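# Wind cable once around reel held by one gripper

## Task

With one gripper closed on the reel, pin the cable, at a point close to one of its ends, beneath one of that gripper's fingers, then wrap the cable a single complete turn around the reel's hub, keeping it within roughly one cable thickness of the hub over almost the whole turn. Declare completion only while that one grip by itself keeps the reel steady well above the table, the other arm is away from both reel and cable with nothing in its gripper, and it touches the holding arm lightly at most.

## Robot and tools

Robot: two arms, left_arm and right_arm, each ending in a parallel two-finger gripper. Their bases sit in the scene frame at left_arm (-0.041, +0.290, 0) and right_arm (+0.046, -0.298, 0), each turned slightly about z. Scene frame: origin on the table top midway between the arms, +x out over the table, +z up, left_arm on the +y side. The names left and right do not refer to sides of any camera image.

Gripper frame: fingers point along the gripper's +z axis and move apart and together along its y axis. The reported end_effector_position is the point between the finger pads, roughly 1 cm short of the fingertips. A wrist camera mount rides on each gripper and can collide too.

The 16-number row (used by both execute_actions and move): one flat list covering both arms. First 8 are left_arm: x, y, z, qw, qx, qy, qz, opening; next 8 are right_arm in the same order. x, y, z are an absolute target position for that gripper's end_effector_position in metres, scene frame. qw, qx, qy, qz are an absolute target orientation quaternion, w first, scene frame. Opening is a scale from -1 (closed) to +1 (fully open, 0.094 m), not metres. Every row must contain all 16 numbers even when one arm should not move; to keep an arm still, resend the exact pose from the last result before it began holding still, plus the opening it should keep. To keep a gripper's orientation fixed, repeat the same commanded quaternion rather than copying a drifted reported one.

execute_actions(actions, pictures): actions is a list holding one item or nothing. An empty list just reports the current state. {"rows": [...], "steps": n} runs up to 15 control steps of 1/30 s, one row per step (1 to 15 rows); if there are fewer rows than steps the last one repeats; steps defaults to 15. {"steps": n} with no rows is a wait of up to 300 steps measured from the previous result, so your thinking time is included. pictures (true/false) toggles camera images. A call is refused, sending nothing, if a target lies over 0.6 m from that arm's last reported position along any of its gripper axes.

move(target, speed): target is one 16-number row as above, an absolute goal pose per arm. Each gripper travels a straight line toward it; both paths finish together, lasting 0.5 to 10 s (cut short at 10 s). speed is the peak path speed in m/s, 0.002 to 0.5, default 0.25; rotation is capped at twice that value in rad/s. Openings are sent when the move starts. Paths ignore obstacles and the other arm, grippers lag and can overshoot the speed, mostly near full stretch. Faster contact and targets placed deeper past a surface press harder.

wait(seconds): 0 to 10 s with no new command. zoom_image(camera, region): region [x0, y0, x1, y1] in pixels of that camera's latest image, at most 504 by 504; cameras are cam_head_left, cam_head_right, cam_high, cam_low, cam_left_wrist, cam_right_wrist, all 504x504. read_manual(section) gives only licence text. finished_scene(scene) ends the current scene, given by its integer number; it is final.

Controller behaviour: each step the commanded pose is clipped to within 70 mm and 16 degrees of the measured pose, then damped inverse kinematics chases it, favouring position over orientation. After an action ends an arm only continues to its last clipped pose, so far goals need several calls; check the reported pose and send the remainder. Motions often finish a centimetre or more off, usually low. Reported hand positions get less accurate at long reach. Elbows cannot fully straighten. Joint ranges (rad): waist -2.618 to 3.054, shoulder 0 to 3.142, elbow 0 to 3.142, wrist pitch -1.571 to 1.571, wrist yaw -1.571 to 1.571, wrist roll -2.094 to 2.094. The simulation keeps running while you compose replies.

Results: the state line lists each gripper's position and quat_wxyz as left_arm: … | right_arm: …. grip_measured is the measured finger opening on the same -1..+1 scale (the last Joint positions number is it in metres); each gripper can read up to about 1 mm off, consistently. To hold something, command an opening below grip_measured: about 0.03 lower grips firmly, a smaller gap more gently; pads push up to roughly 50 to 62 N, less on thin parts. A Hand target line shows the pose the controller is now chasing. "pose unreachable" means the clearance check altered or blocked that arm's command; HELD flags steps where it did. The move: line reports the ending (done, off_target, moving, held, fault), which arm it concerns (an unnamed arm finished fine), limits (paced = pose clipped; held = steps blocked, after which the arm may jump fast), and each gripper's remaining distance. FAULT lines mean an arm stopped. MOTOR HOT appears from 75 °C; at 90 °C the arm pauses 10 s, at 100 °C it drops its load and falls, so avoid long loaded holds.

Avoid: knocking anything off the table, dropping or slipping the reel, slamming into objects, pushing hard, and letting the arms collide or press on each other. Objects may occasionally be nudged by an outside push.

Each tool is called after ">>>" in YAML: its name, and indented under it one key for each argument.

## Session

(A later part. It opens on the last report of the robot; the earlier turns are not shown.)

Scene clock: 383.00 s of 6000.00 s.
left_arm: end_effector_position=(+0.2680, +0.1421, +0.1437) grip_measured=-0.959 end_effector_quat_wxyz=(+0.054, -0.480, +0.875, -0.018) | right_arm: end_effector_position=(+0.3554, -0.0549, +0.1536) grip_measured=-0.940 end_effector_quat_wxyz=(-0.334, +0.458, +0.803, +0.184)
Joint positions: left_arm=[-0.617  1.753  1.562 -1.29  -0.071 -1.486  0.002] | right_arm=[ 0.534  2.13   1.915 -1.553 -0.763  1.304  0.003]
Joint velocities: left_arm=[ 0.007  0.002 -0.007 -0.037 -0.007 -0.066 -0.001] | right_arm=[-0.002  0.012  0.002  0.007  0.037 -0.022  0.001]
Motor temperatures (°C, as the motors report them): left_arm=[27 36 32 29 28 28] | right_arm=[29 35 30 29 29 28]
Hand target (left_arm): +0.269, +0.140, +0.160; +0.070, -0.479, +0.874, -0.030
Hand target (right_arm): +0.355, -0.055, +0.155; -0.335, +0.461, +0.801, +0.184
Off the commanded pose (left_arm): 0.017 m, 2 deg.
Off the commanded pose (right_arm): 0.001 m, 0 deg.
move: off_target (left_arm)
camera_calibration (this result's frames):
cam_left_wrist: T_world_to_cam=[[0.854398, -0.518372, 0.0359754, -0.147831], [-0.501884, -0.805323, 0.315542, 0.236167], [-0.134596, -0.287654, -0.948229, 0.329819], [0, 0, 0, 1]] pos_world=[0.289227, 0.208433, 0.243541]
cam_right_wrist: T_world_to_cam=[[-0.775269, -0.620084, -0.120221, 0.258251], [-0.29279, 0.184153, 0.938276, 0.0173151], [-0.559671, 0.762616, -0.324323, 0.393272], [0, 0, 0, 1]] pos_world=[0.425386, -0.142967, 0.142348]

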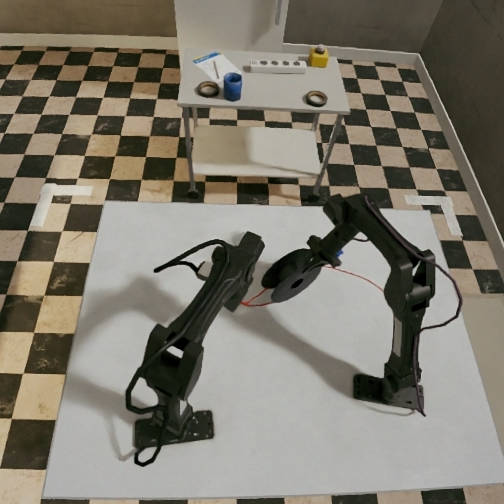

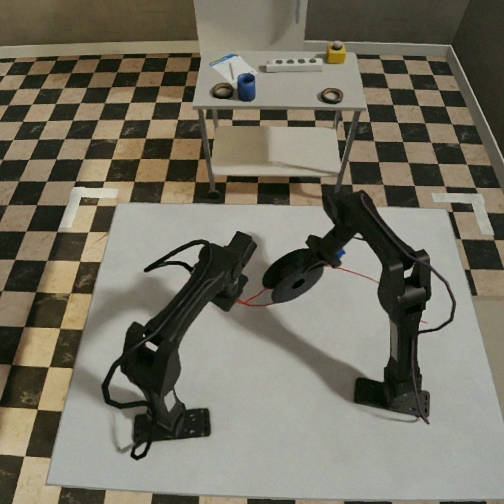

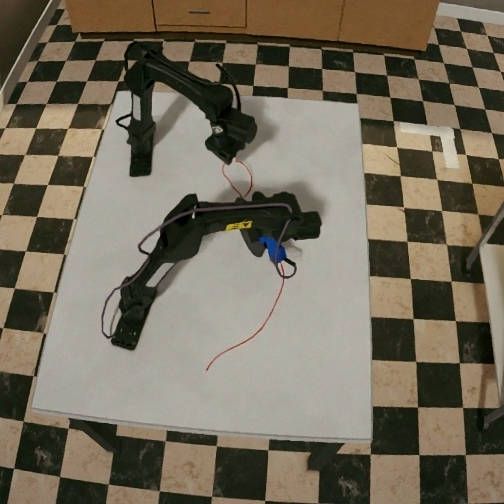

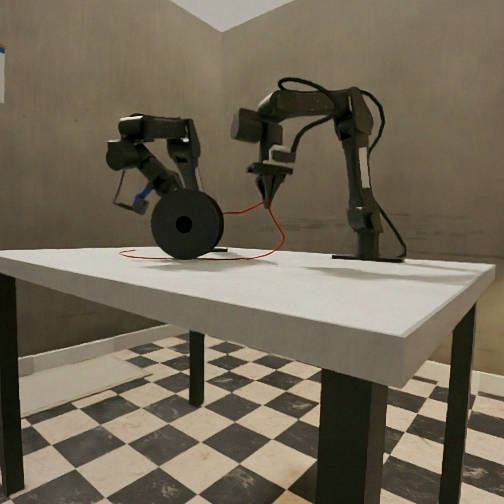

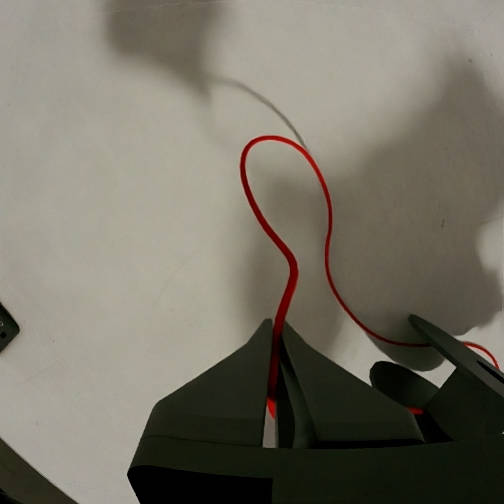

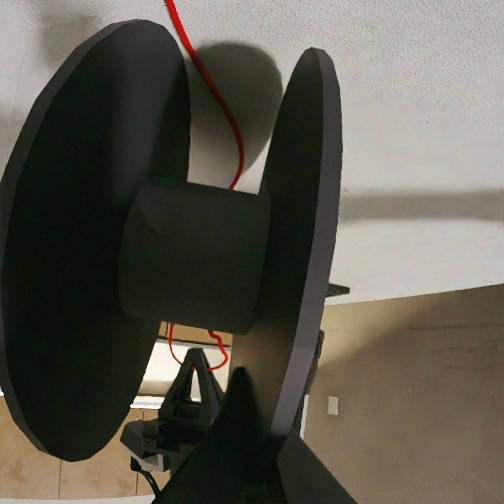

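>>> move:
  target: [0.28,0.125,0.19,0.07,-0.48,0.875,-0.03,-1,0.3555,-0.0547,0.155,-0.335,0.461,0.801,0.184,-1]
  speed: 0.08

>>> move:
  target: [0.318,0.05,0.182,0.07,-0.48,0.875,-0.03,-1,0.36,-0.052,0.155,-0.335,0.461,0.801,0.184,-0.2]
  speed: 0.05

>>> zoom_image:
  camera: "cam_right_wrist"
  region: [100,280,324,504]

Scene clock: 388.23 s of 6000.00 s.
left_arm: end_effector_position=(+0.2781, +0.1268, +0.1846) grip_measured=-0.959 end_effector_quat_wxyz=(+0.064, -0.481, +0.874, -0.032) | right_arm: end_effector_position=(+0.3554, -0.0549, +0.1536) grip_measured=-0.940 end_effector_quat_wxyz=(-0.334, +0.458, +0.803, +0.184)
Joint positions: left_arm=[-0.643  1.807  1.788 -1.43  -0.075 -1.515  0.002] | right_arm=[ 0.534  2.13   1.915 -1.553 -0.763  1.304  0.003]
Joint velocities: left_arm=[-0.022 -0.022  0.002 -0.022 -0.095  0.066 -0.001] | right_arm=[-0.012 -0.012  0.002  0.095  0.007 -0.066 -0.001]
Motor temperatures (°C, as the motors report them): left_arm=[27 36 32 29 28 28] | right_arm=[29 35 30 29 29 28]
Hand target (left_arm): +0.279, +0.125, +0.190; +0.070, -0.479, +0.874, -0.030
Hand target (right_arm): +0.355, -0.055, +0.155; -0.335, +0.461, +0.801, +0.184
Off the commanded pose (left_arm): 0.006 m, 1 deg.
Off the commanded pose (right_arm): 0.001 m, 0 deg.
move: done
camera_calibration (this result's frames):
cam_left_wrist: T_world_to_cam=[[0.853695, -0.516104, 0.0695723, -0.172169], [-0.509937, -0.80133, 0.312784, 0.218157], [-0.105679, -0.3025, -0.947273, 0.359266], [0, 0, 0, 1]] pos_world=[0.296193, 0.194637, 0.284065]
cam_right_wrist: T_world_to_cam=[[-0.775269, -0.620084, -0.120221, 0.258251], [-0.29279, 0.184153, 0.938276, 0.0173151], [-0.559671, 0.762616, -0.324323, 0.393272], [0, 0, 0, 1]] pos_world=[0.425386, -0.142967, 0.142348]

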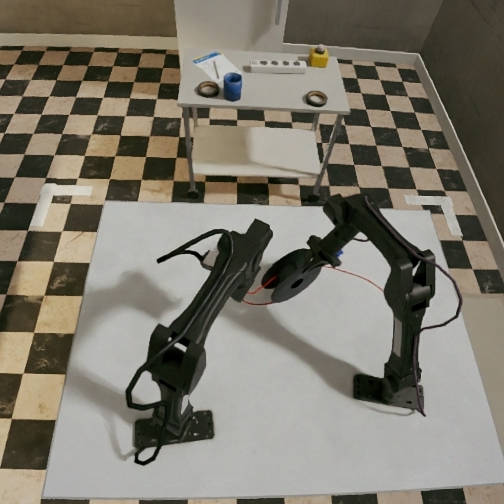

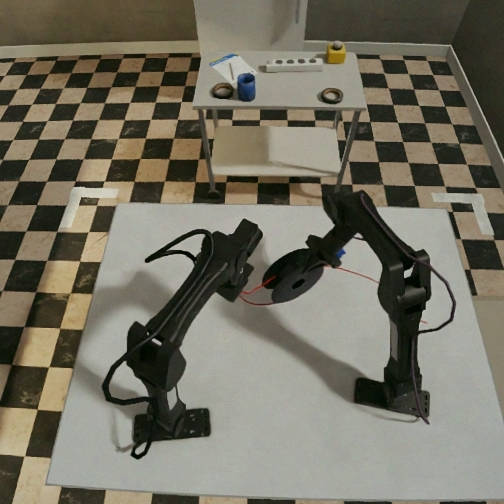

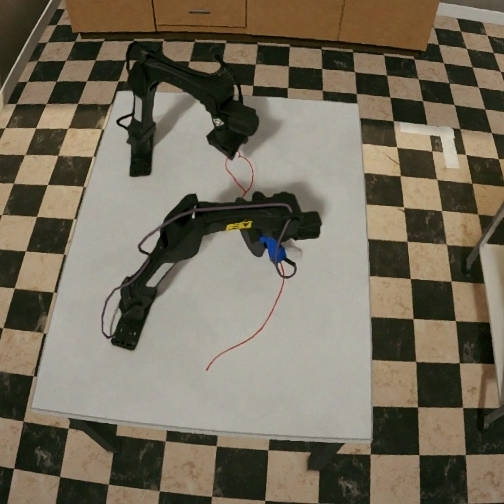

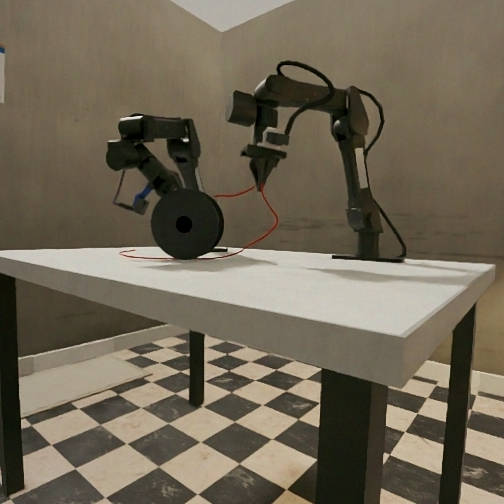

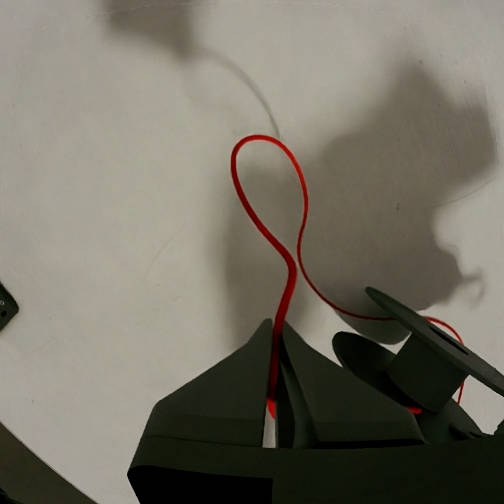

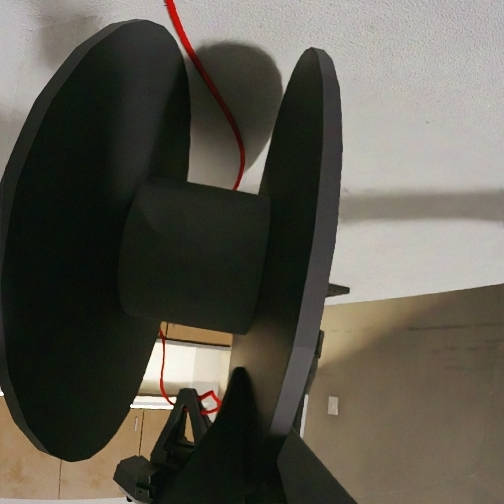

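Scene clock: 390.43 s of 6000.00 s.
left_arm: end_effector_position=(+0.3160, +0.0512, +0.1760) grip_measured=-0.959 end_effector_quat_wxyz=(+0.063, -0.481, +0.874, -0.030) | right_arm: end_effector_position=(+0.3554, -0.0549, +0.1536) grip_measured=-0.203 end_effector_quat_wxyz=(-0.335, +0.461, +0.801, +0.183)
Joint positions: left_arm=[-0.759  2.146  2.238 -1.554 -0.089 -1.63   0.002] | right_arm=[ 0.534  2.13   1.915 -1.553 -0.763  1.311  0.037]
Joint velocities: left_arm=[ 0.007  0.007 -0.002 -0.022  0.051 -0.051  0.   ] | right_arm=[ 0.007  0.002  0.012  0.022 -0.007 -0.095  0.001]
Motor temperatures (°C, as the motors report them): left_arm=[27 36 32 29 28 28] | right_arm=[29 35 30 29 29 28]
Hand target (left_arm): +0.316, +0.050, +0.181; +0.070, -0.479, +0.874, -0.030
Hand target (right_arm): +0.360, -0.052, +0.155; -0.334, +0.462, +0.801, +0.186
Off the commanded pose (left_arm): 0.006 m, 1 deg.
Off the commanded pose (right_arm): 0.006 m, 0 deg.
joint sent to its limit (right arm) — the command would take joint 4 (wrist pitch) past its lower limit, so that joint was sent only as far as its limit.
move: done
camera_calibration (this result's frames):
cam_left_wrist: T_world_to_cam=[[0.853552, -0.51685, 0.0656929, -0.242163], [-0.509614, -0.801996, 0.311602, 0.179835], [-0.108366, -0.299447, -0.947939, 0.333065], [0, 0, 0, 1]] pos_world=[0.334438, 0.118801, 0.275597]
cam_right_wrist: T_world_to_cam=[[-0.778573, -0.616794, -0.115713, 0.258913], [-0.288268, 0.187723, 0.938968, 0.0157978], [-0.557428, 0.764411, -0.323958, 0.392517], [0, 0, 0, 1]] pos_world=[0.424937, -0.143314, 0.142285]

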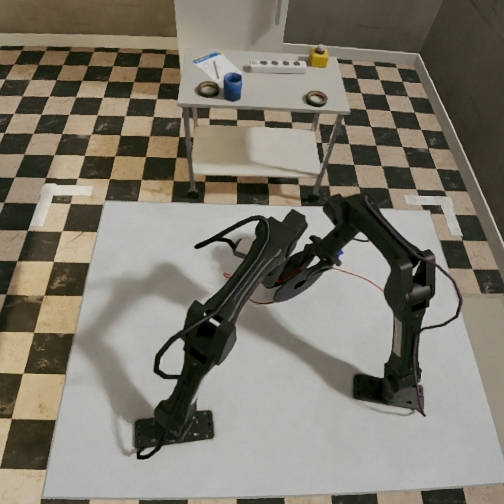

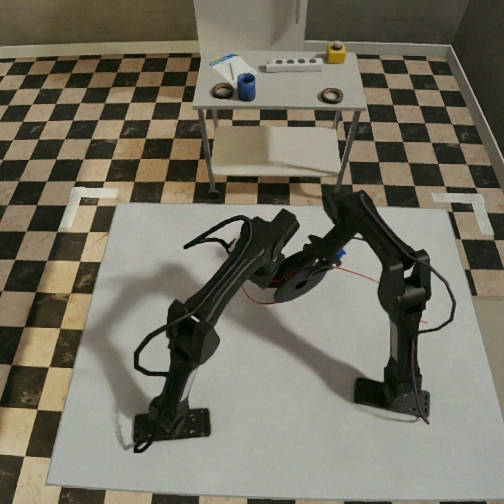

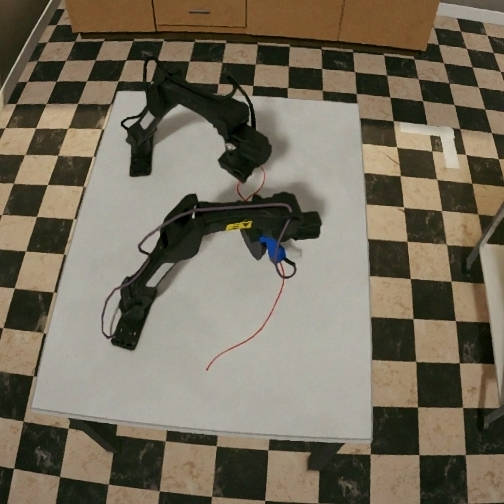

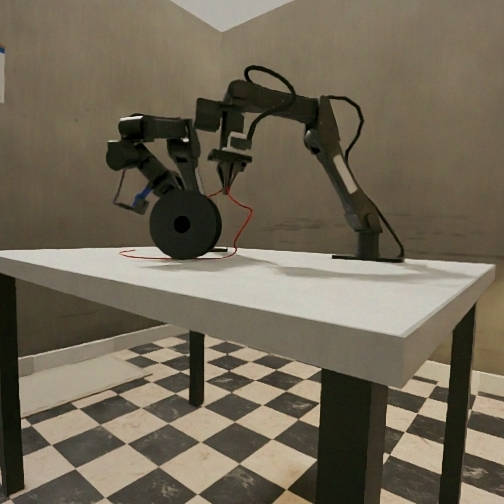

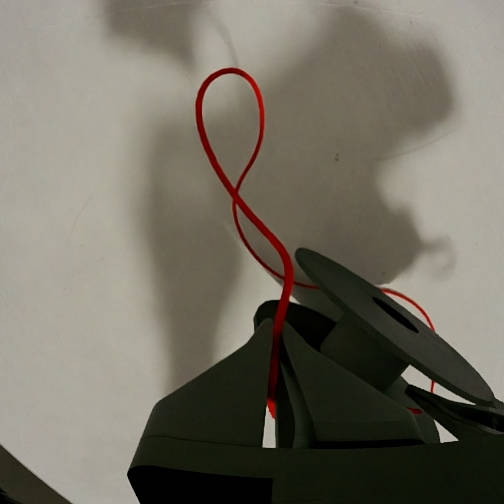

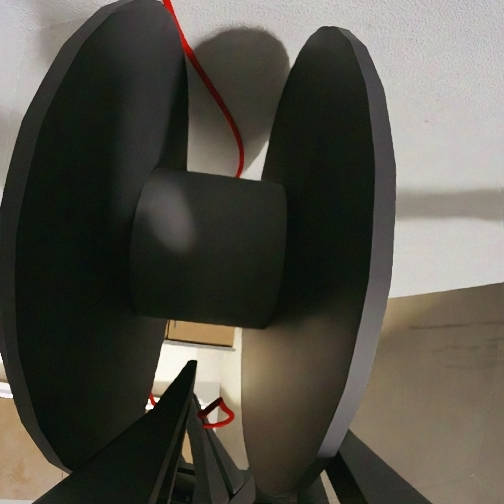

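Region (100, 280, 324, 504) of cam_right_wrist's 504x504 image, scaled by 2.250, with more detail than that image has.

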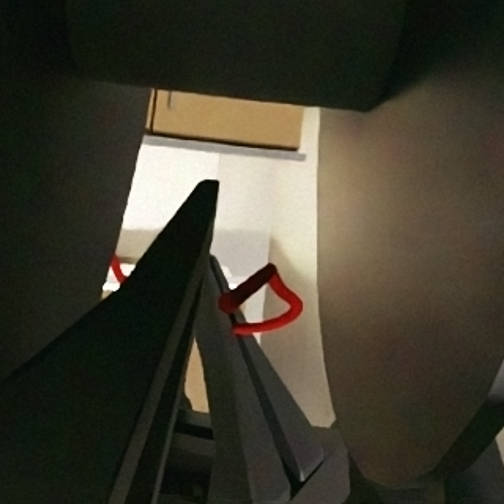

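>>> move:
  target: [0.318,0.02,0.176,0.07,-0.48,0.875,-0.03,-1,0.36,-0.052,0.155,-0.335,0.461,0.801,0.184,-0.2]
  speed: 0.03

>>> zoom_image:
  camera: "cam_right_wrist"
  region: [100,280,324,504]

>>> move:
  target: [0.318,0.02,0.176,0.07,-0.48,0.875,-0.03,-1,0.36,-0.052,0.155,-0.335,0.461,0.801,0.184,-1]

Scene clock: 395.80 s of 6000.00 s.
left_arm: end_effector_position=(+0.3169, +0.0225, +0.1706) grip_measured=-0.959 end_effector_quat_wxyz=(+0.067, -0.479, +0.874, -0.039) | right_arm: end_effector_position=(+0.3554, -0.0549, +0.1536) grip_measured=-0.203 end_effector_quat_wxyz=(-0.335, +0.461, +0.801, +0.183)
Joint positions: left_arm=[-0.813  2.217  2.328 -1.559 -0.095 -1.68   0.002] | right_arm=[ 0.534  2.13   1.915 -1.553 -0.763  1.311  0.037]
Joint velocities: left_arm=[-0.002 -0.007  0.012  0.022  0.007 -0.11  -0.001] | right_arm=[-0.022 -0.012  0.022  0.007  0.022  0.037 -0.   ]
Motor temperatures (°C, as the motors report them): left_arm=[27 36 32 29 28 28] | right_arm=[29 35 30 29 29 28]
Hand target (left_arm): +0.317, +0.020, +0.175; +0.074, -0.479, +0.874, -0.041
Hand target (right_arm): +0.360, -0.052, +0.155; -0.334, +0.462, +0.801, +0.186
Off the commanded pose (left_arm): 0.006 m, 1 deg.
Off the commanded pose (right_arm): 0.006 m, 0 deg.
joint sent to its limit (left arm) — the command would take joint 4 (wrist pitch) past its lower limit, so that joint was sent only as far as its limit.
joint sent to its limit (right arm) — the command would take joint 4 (wrist pitch) past its lower limit, so that joint was sent only as far as its limit.
move: done
camera_calibration (this result's frames):
cam_left_wrist: T_world_to_cam=[[0.85085, -0.518415, 0.0854405, -0.259913], [-0.5169, -0.796782, 0.312974, 0.160847], [-0.0941731, -0.310458, -0.945911, 0.314794], [0, 0, 0, 1]] pos_world=[0.333933, 0.0911477, 0.269633]
cam_right_wrist: T_world_to_cam=[[-0.778766, -0.6166, -0.115448, 0.258952], [-0.288002, 0.187932, 0.939008, 0.0157084], [-0.557296, 0.764517, -0.323937, 0.392473], [0, 0, 0, 1]] pos_world=[0.42491, -0.143335, 0.142282]

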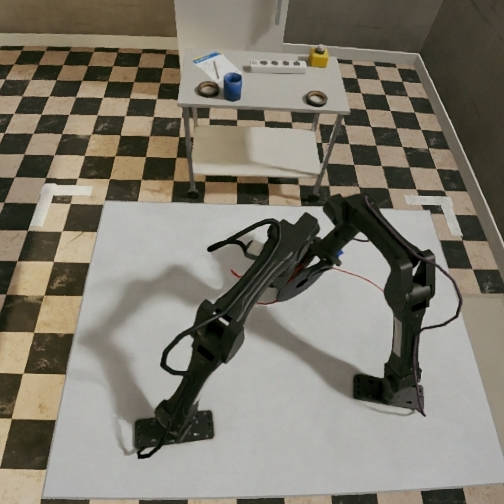

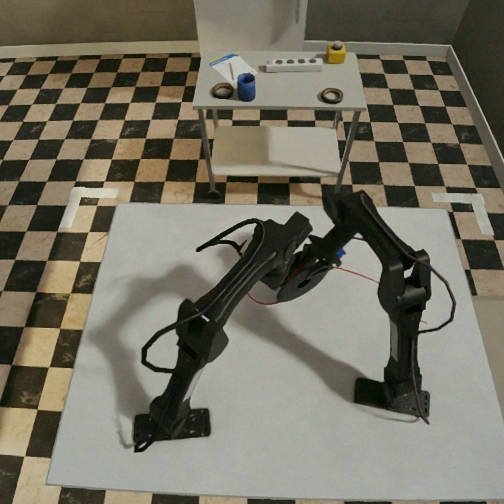

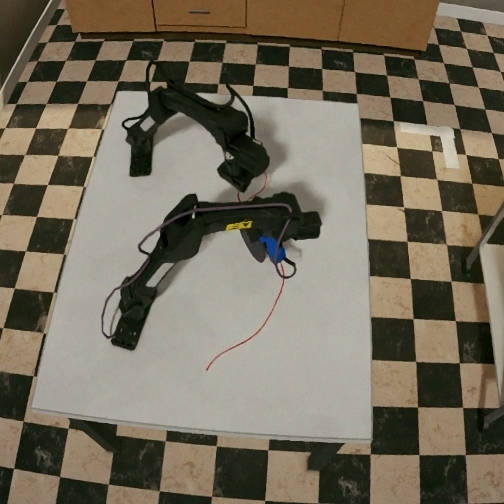

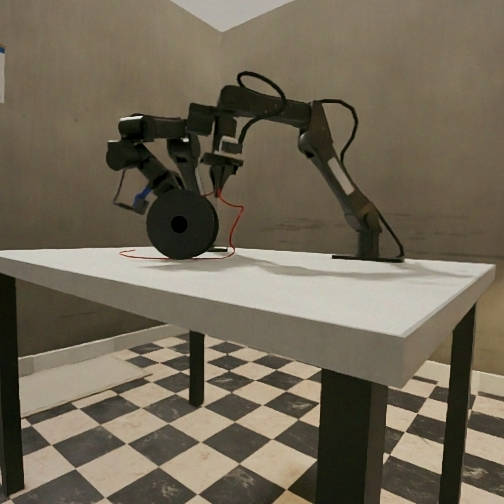

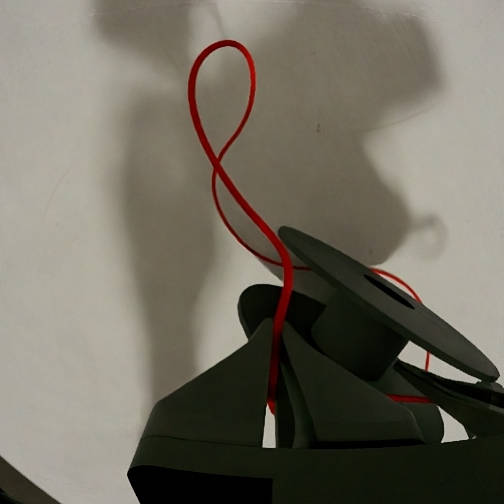

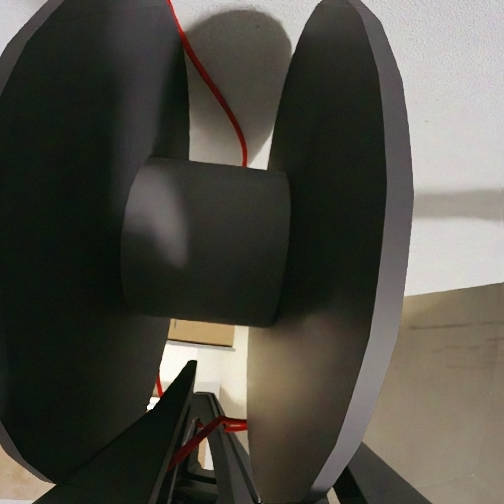

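Region (100, 280, 324, 504) of cam_right_wrist's 504x504 image, scaled by 2.250, with more detail than that image has.

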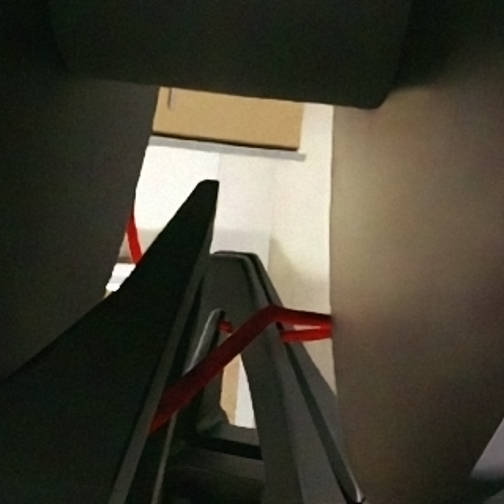

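Scene clock: 396.50 s of 6000.00 s.
left_arm: end_effector_position=(+0.3170, +0.0226, +0.1706) grip_measured=-0.959 end_effector_quat_wxyz=(+0.068, -0.480, +0.874, -0.039) | right_arm: end_effector_position=(+0.3558, -0.0555, +0.1529) grip_measured=-0.903 end_effector_quat_wxyz=(-0.333, +0.461, +0.802, +0.182)
Joint positions: left_arm=[-0.813  2.217  2.328 -1.559 -0.097 -1.681  0.002] | right_arm=[ 0.534  2.13   1.915 -1.551 -0.758  1.311  0.005]
Joint velocities: left_arm=[-0.012  0.007 -0.022  0.037 -0.037 -0.037 -0.001] | right_arm=[ 0.007  0.012 -0.007  0.022 -0.051  0.022  0.001]
Motor temperatures (°C, as the motors report them): left_arm=[27 36 32 29 28 28] | right_arm=[29 35 30 29 29 28]
Hand target (left_arm): +0.318, +0.020, +0.176; +0.075, -0.479, +0.874, -0.041
Hand target (right_arm): +0.360, -0.052, +0.155; -0.334, +0.462, +0.801, +0.186
Off the commanded pose (left_arm): 0.006 m, 1 deg.
Off the commanded pose (right_arm): 0.006 m, 0 deg.
joint sent to its limit (left arm) — the command would take joint 4 (wrist pitch) past its lower limit, so that joint was sent only as far as its limit.
joint sent to its limit (right arm) — the command would take joint 4 (wrist pitch) past its lower limit, so that joint was sent only as far as its limit.
move: done
camera_calibration (this result's frames):
cam_left_wrist: T_world_to_cam=[[0.851253, -0.517718, 0.0856532, -0.260119], [-0.51641, -0.797483, 0.311998, 0.16106], [-0.0932201, -0.309821, -0.946214, 0.314609], [0, 0, 0, 1]] pos_world=[0.333927, 0.0912464, 0.269717]
cam_right_wrist: T_world_to_cam=[[-0.777619, -0.618016, -0.115605, 0.25838], [-0.291343, 0.191252, 0.937306, 0.0181719], [-0.55716, 0.762548, -0.328776, 0.393471], [0, 0, 0, 1]] pos_world=[0.425442, -0.143833, 0.142201]

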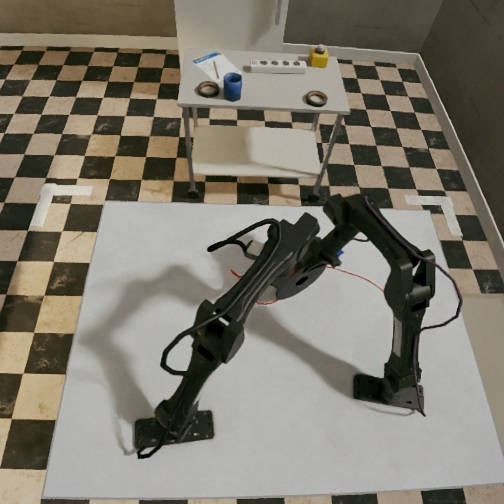

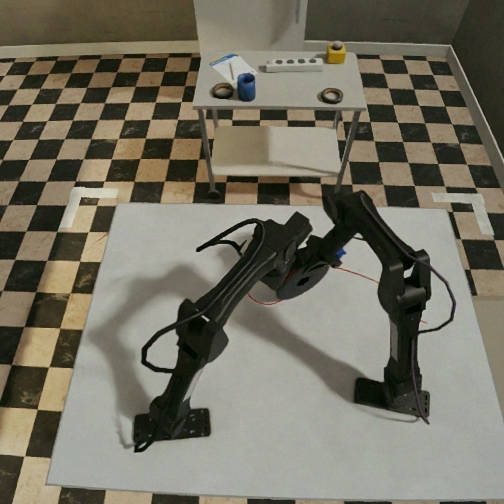

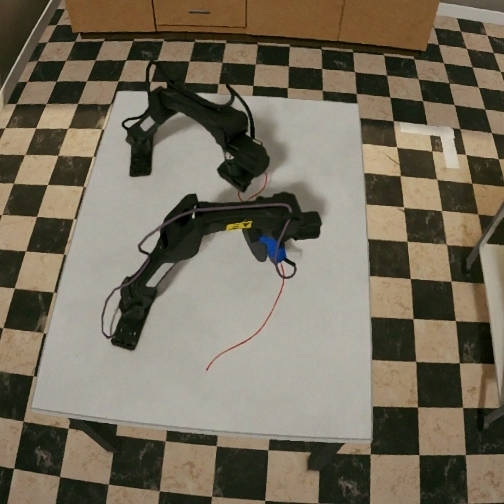

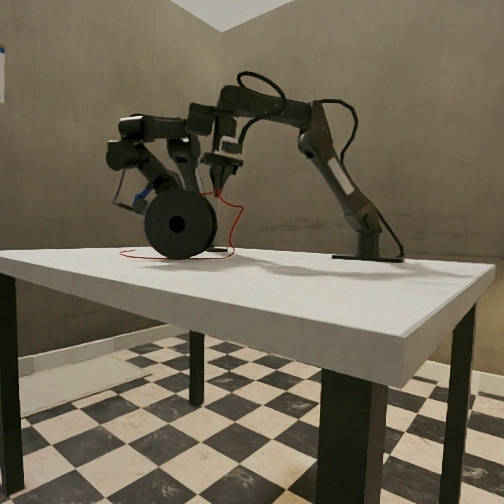

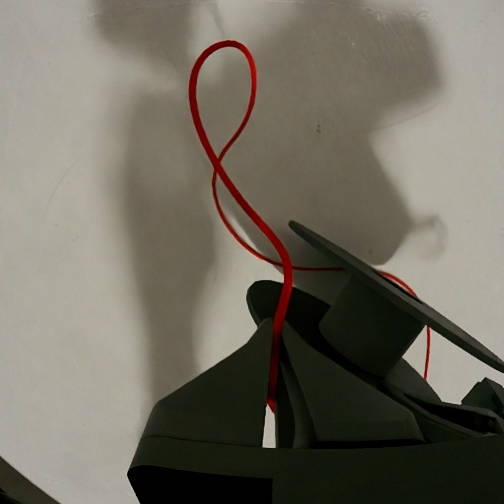

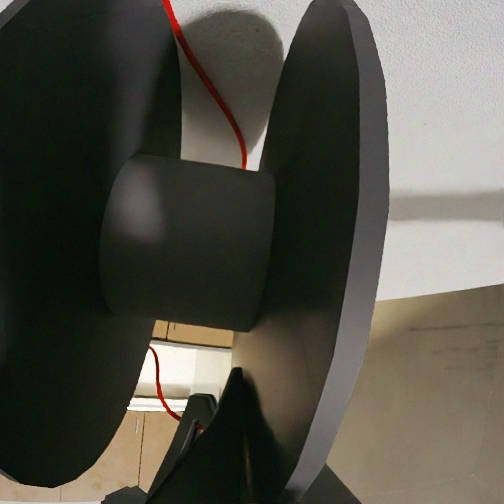

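>>> move:
  target: [0.318,0.03,0.185,0.07,-0.48,0.875,-0.03,-0.6,0.356,-0.055,0.154,-0.335,0.461,0.801,0.184,-1]
  speed: 0.03

>>> move:
  target: [0.2,0.3,0.22,0,-0.2,0.98,0,-0.2,0.356,-0.055,0.154,-0.335,0.461,0.801,0.184,-1]
  speed: 0.15

>>> move:
  target: [0.2,0.3,0.22,0,-0.2,0.98,0,-0.2,0.33,-0.03,0.24,-0.18,0.37,0.82,0.40,-1]
  speed: 0.08

Scene clock: 410.73 s of 6000.00 s.
left_arm: end_effector_position=(+0.3170, +0.0227, +0.1706) grip_measured=-0.603 end_effector_quat_wxyz=(+0.068, -0.477, +0.876, -0.039) | right_arm: end_effector_position=(+0.3558, -0.0555, +0.1529) grip_measured=-0.903 end_effector_quat_wxyz=(-0.333, +0.461, +0.802, +0.182)
Joint positions: left_arm=[-0.813  2.217  2.328 -1.559 -0.097 -1.673  0.019] | right_arm=[ 0.534  2.13   1.915 -1.551 -0.758  1.311  0.005]
Joint velocities: left_arm=[ 0.007 -0.002 -0.007 -0.051 -0.007  0.051  0.   ] | right_arm=[ 0.002  0.002  0.002 -0.007 -0.066  0.066  0.   ]
Motor temperatures (°C, as the motors report them): left_arm=[27 36 32 29 28 28] | right_arm=[29 35 31 28 29 28]
Hand target (left_arm): +0.318, +0.030, +0.184; +0.077, -0.478, +0.874, -0.046
Hand target (right_arm): +0.356, -0.055, +0.154; -0.335, +0.461, +0.801, +0.184
Off the commanded pose (left_arm): 0.016 m, 1 deg.
Off the commanded pose (right_arm): 0.001 m, 0 deg.
joint sent to its limit (left arm) — the command would take joint 4 (wrist pitch) past its lower limit, so that joint was sent only as far as its limit.
After step 180, 7.47 s passed at rest.
move: off_target (left_arm)
camera_calibration (this result's frames):
cam_left_wrist: T_world_to_cam=[[0.847527, -0.523881, 0.085129, -0.258717], [-0.52215, -0.794234, 0.310729, 0.163084], [-0.0951725, -0.307801, -0.946679, 0.315288], [0, 0, 0, 1]] pos_world=[0.334431, 0.0910359, 0.269826]
cam_right_wrist: T_world_to_cam=[[-0.777619, -0.618016, -0.115605, 0.25838], [-0.291343, 0.191252, 0.937306, 0.0181719], [-0.55716, 0.762548, -0.328776, 0.393471], [0, 0, 0, 1]] pos_world=[0.425442, -0.143833, 0.142201]

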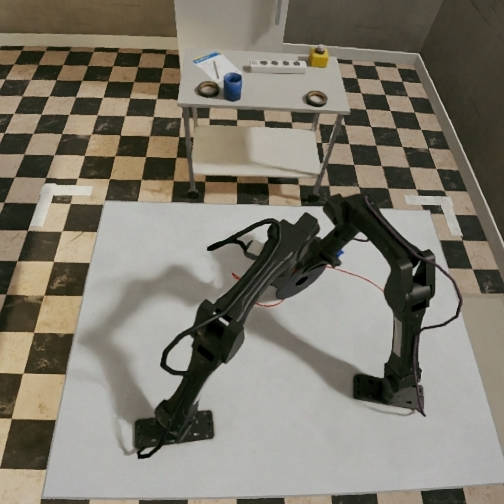

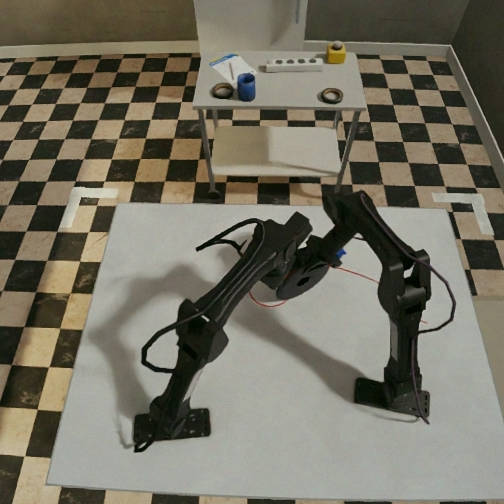

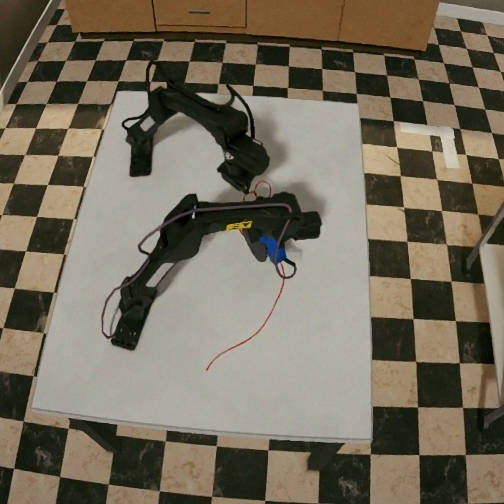

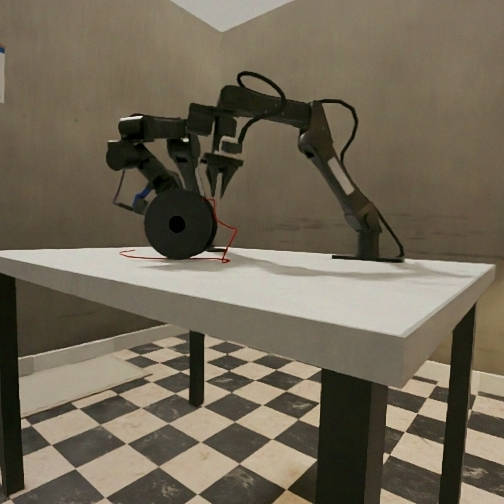

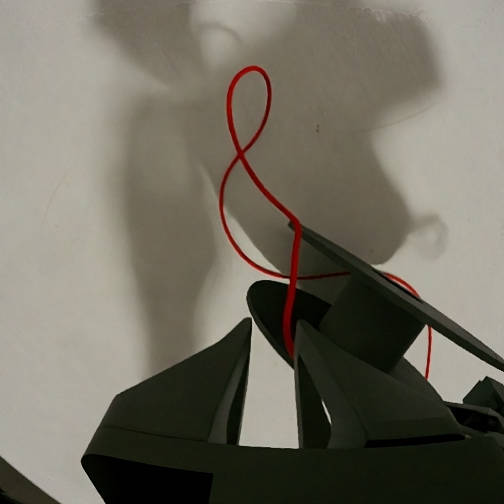

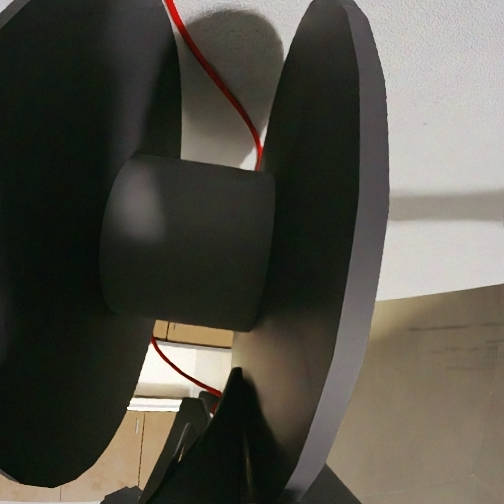

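Scene clock: 413.43 s of 6000.00 s.
left_arm: end_effector_position=(+0.2144, +0.3013, +0.2204) grip_measured=-0.203 end_effector_quat_wxyz=(+0.056, -0.201, +0.978, -0.010) | right_arm: end_effector_position=(+0.3558, -0.0555, +0.1529) grip_measured=-0.903 end_effector_quat_wxyz=(-0.333, +0.461, +0.802, +0.182)
Joint positions: left_arm=[-0.088  1.458  1.567 -1.566  0.002 -0.363  0.037] | right_arm=[ 0.534  2.13   1.915 -1.551 -0.758  1.311  0.005]
Joint velocities: left_arm=[-0.002  0.017 -0.002 -0.022 -0.11  -0.022 -0.001] | right_arm=[-0.017  0.012  0.017 -0.066 -0.066  0.037  0.001]
Motor temperatures (°C, as the motors report them): left_arm=[27 36 32 29 28 28] | right_arm=[29 35 31 28 29 28]
Hand target (left_arm): +0.207, +0.302, +0.221; +0.055, -0.200, +0.978, -0.011
Hand target (right_arm): +0.356, -0.055, +0.154; -0.335, +0.461, +0.801, +0.184
Off the commanded pose (left_arm): 0.014 m, 7 deg.
Off the commanded pose (right_arm): 0.001 m, 0 deg.
joint sent to its limit (left arm) — the command would take joint 4 (wrist pitch) past its lower limit, so that joint was sent only as far as its limit.
move: off_target (left_arm)
camera_calibration (this result's frames):
cam_left_wrist: T_world_to_cam=[[0.416624, -0.909066, -0.0047786, 0.198264], [-0.869808, -0.40015, 0.288643, 0.27599], [-0.264308, -0.116099, -0.957425, 0.419254], [0, 0, 0, 1]] pos_world=[0.268269, 0.339348, 0.322689]
cam_right_wrist: T_world_to_cam=[[-0.777619, -0.618016, -0.115605, 0.25838], [-0.291343, 0.191252, 0.937306, 0.0181719], [-0.55716, 0.762548, -0.328776, 0.393471], [0, 0, 0, 1]] pos_world=[0.425442, -0.143833, 0.142201]

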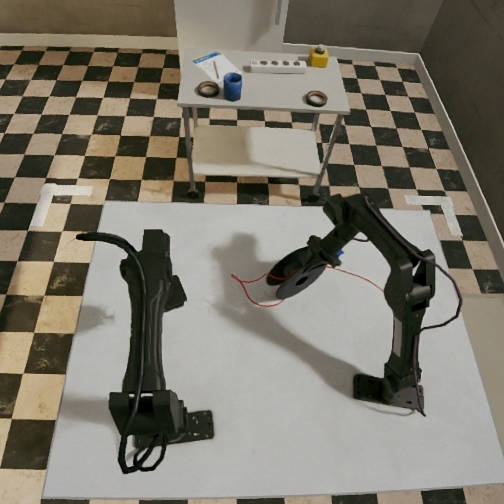

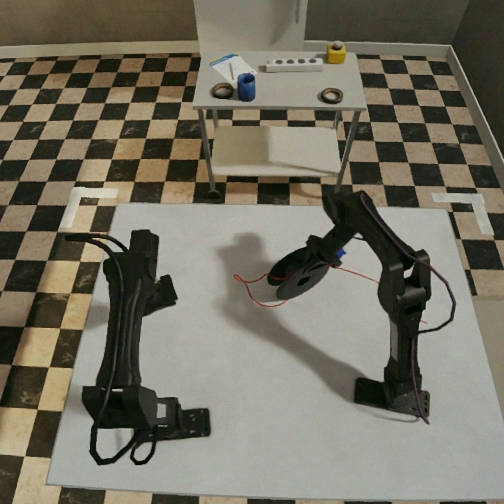

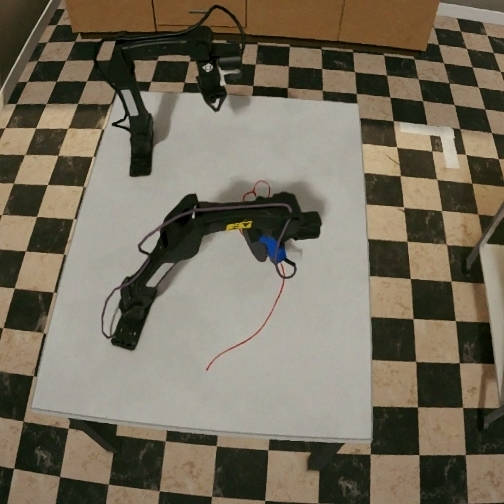

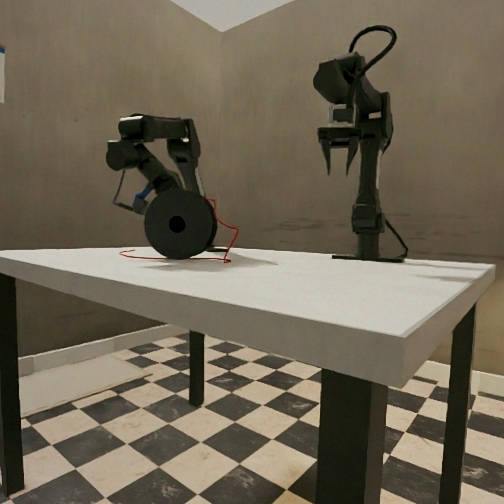

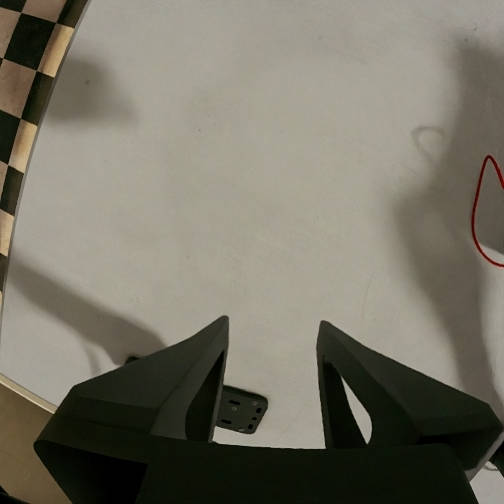

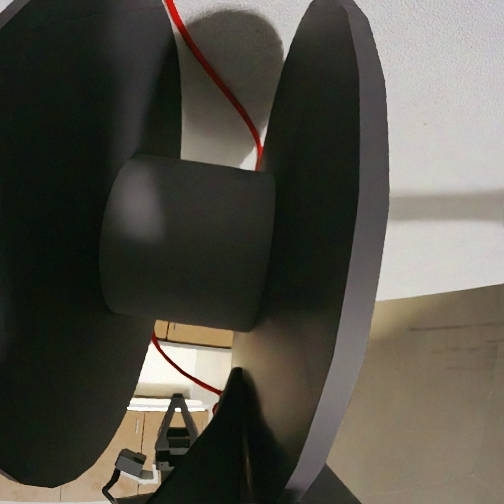

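Scene clock: 417.33 s of 6000.00 s.
left_arm: end_effector_position=(+0.2088, +0.3011, +0.2190) grip_measured=-0.203 end_effector_quat_wxyz=(+0.055, -0.201, +0.978, -0.010) | right_arm: end_effector_position=(+0.3333, -0.0367, +0.2289) grip_measured=-0.903 end_effector_quat_wxyz=(-0.178, +0.392, +0.821, +0.376)
Joint positions: left_arm=[-0.088  1.438  1.544 -1.566  0.002 -0.363  0.037] | right_arm=[ 0.602  1.62   1.487 -1.001 -0.764  1.482  0.005]
Joint velocities: left_arm=[ 0.007 -0.007 -0.012 -0.081 -0.022  0.037  0.   ] | right_arm=[-0.002 -0.007 -0.007 -0.007  0.051  0.037 -0.001]
Motor temperatures (°C, as the motors report them): left_arm=[27 36 32 29 28 28] | right_arm=[29 35 30 29 30 28]
Hand target (left_arm): +0.200, +0.300, +0.219; +0.053, -0.200, +0.978, -0.008
Hand target (right_arm): +0.329, -0.031, +0.242; -0.178, +0.371, +0.820, +0.399
Off the commanded pose (left_arm): 0.009 m, 6 deg.
Off the commanded pose (right_arm): 0.013 m, 4 deg.
joint sent to its limit (left arm) — the command would take joint 4 (wrist pitch) past its lower limit, so that joint was sent only as far as its limit.
move: off_target (left_arm, right_arm)
camera_calibration (this result's frames):
cam_left_wrist: T_world_to_cam=[[0.416608, -0.909067, -0.00593186, 0.200638], [-0.868924, -0.400112, 0.291345, 0.270611], [-0.267226, -0.116222, -0.9566, 0.416918], [0, 0, 0, 1]] pos_world=[0.262964, 0.339124, 0.321172]
cam_right_wrist: T_world_to_cam=[[-0.64467, -0.502183, -0.576379, 0.326702], [-0.683696, 0.0414492, 0.728589, 0.109802], [-0.341994, 0.863768, -0.370061, 0.333042], [0, 0, 0, 1]] pos_world=[0.399585, -0.128158, 0.23155]

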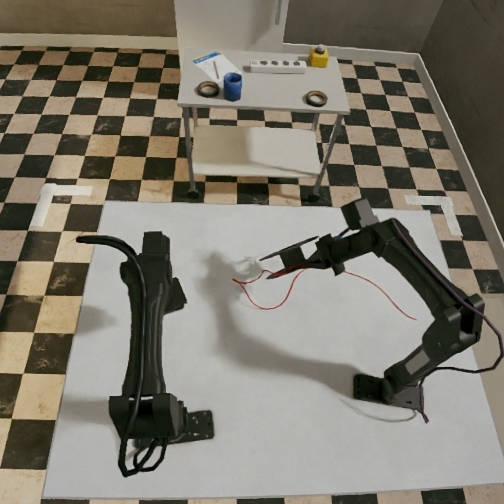

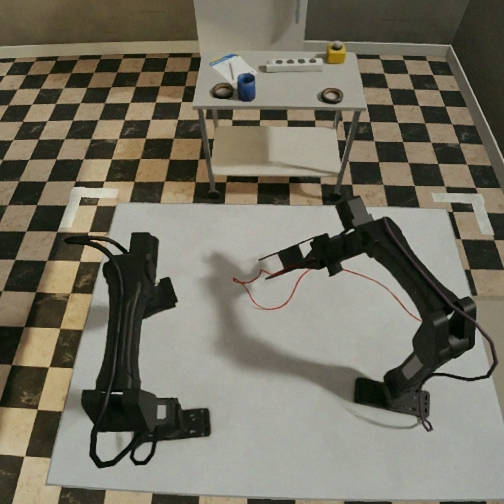

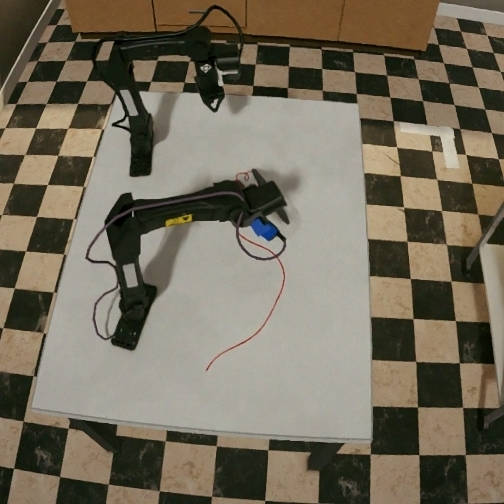

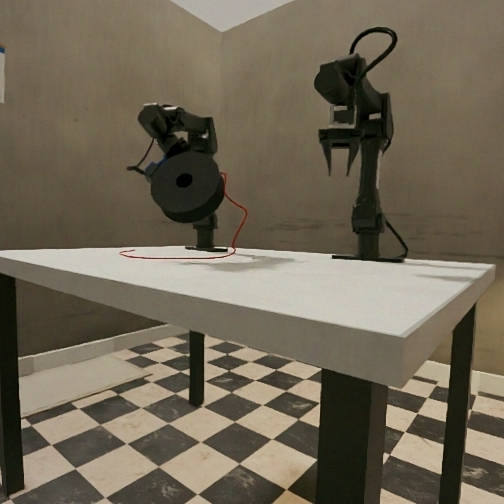

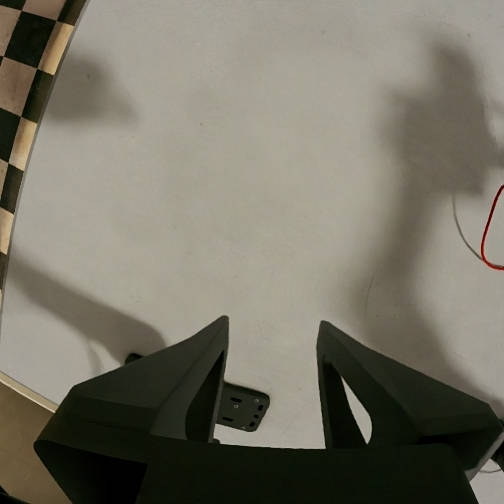

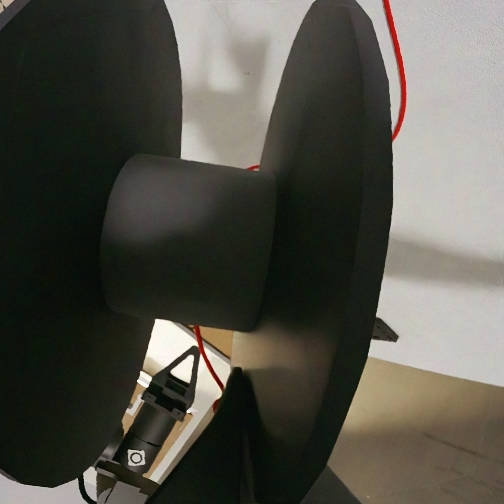

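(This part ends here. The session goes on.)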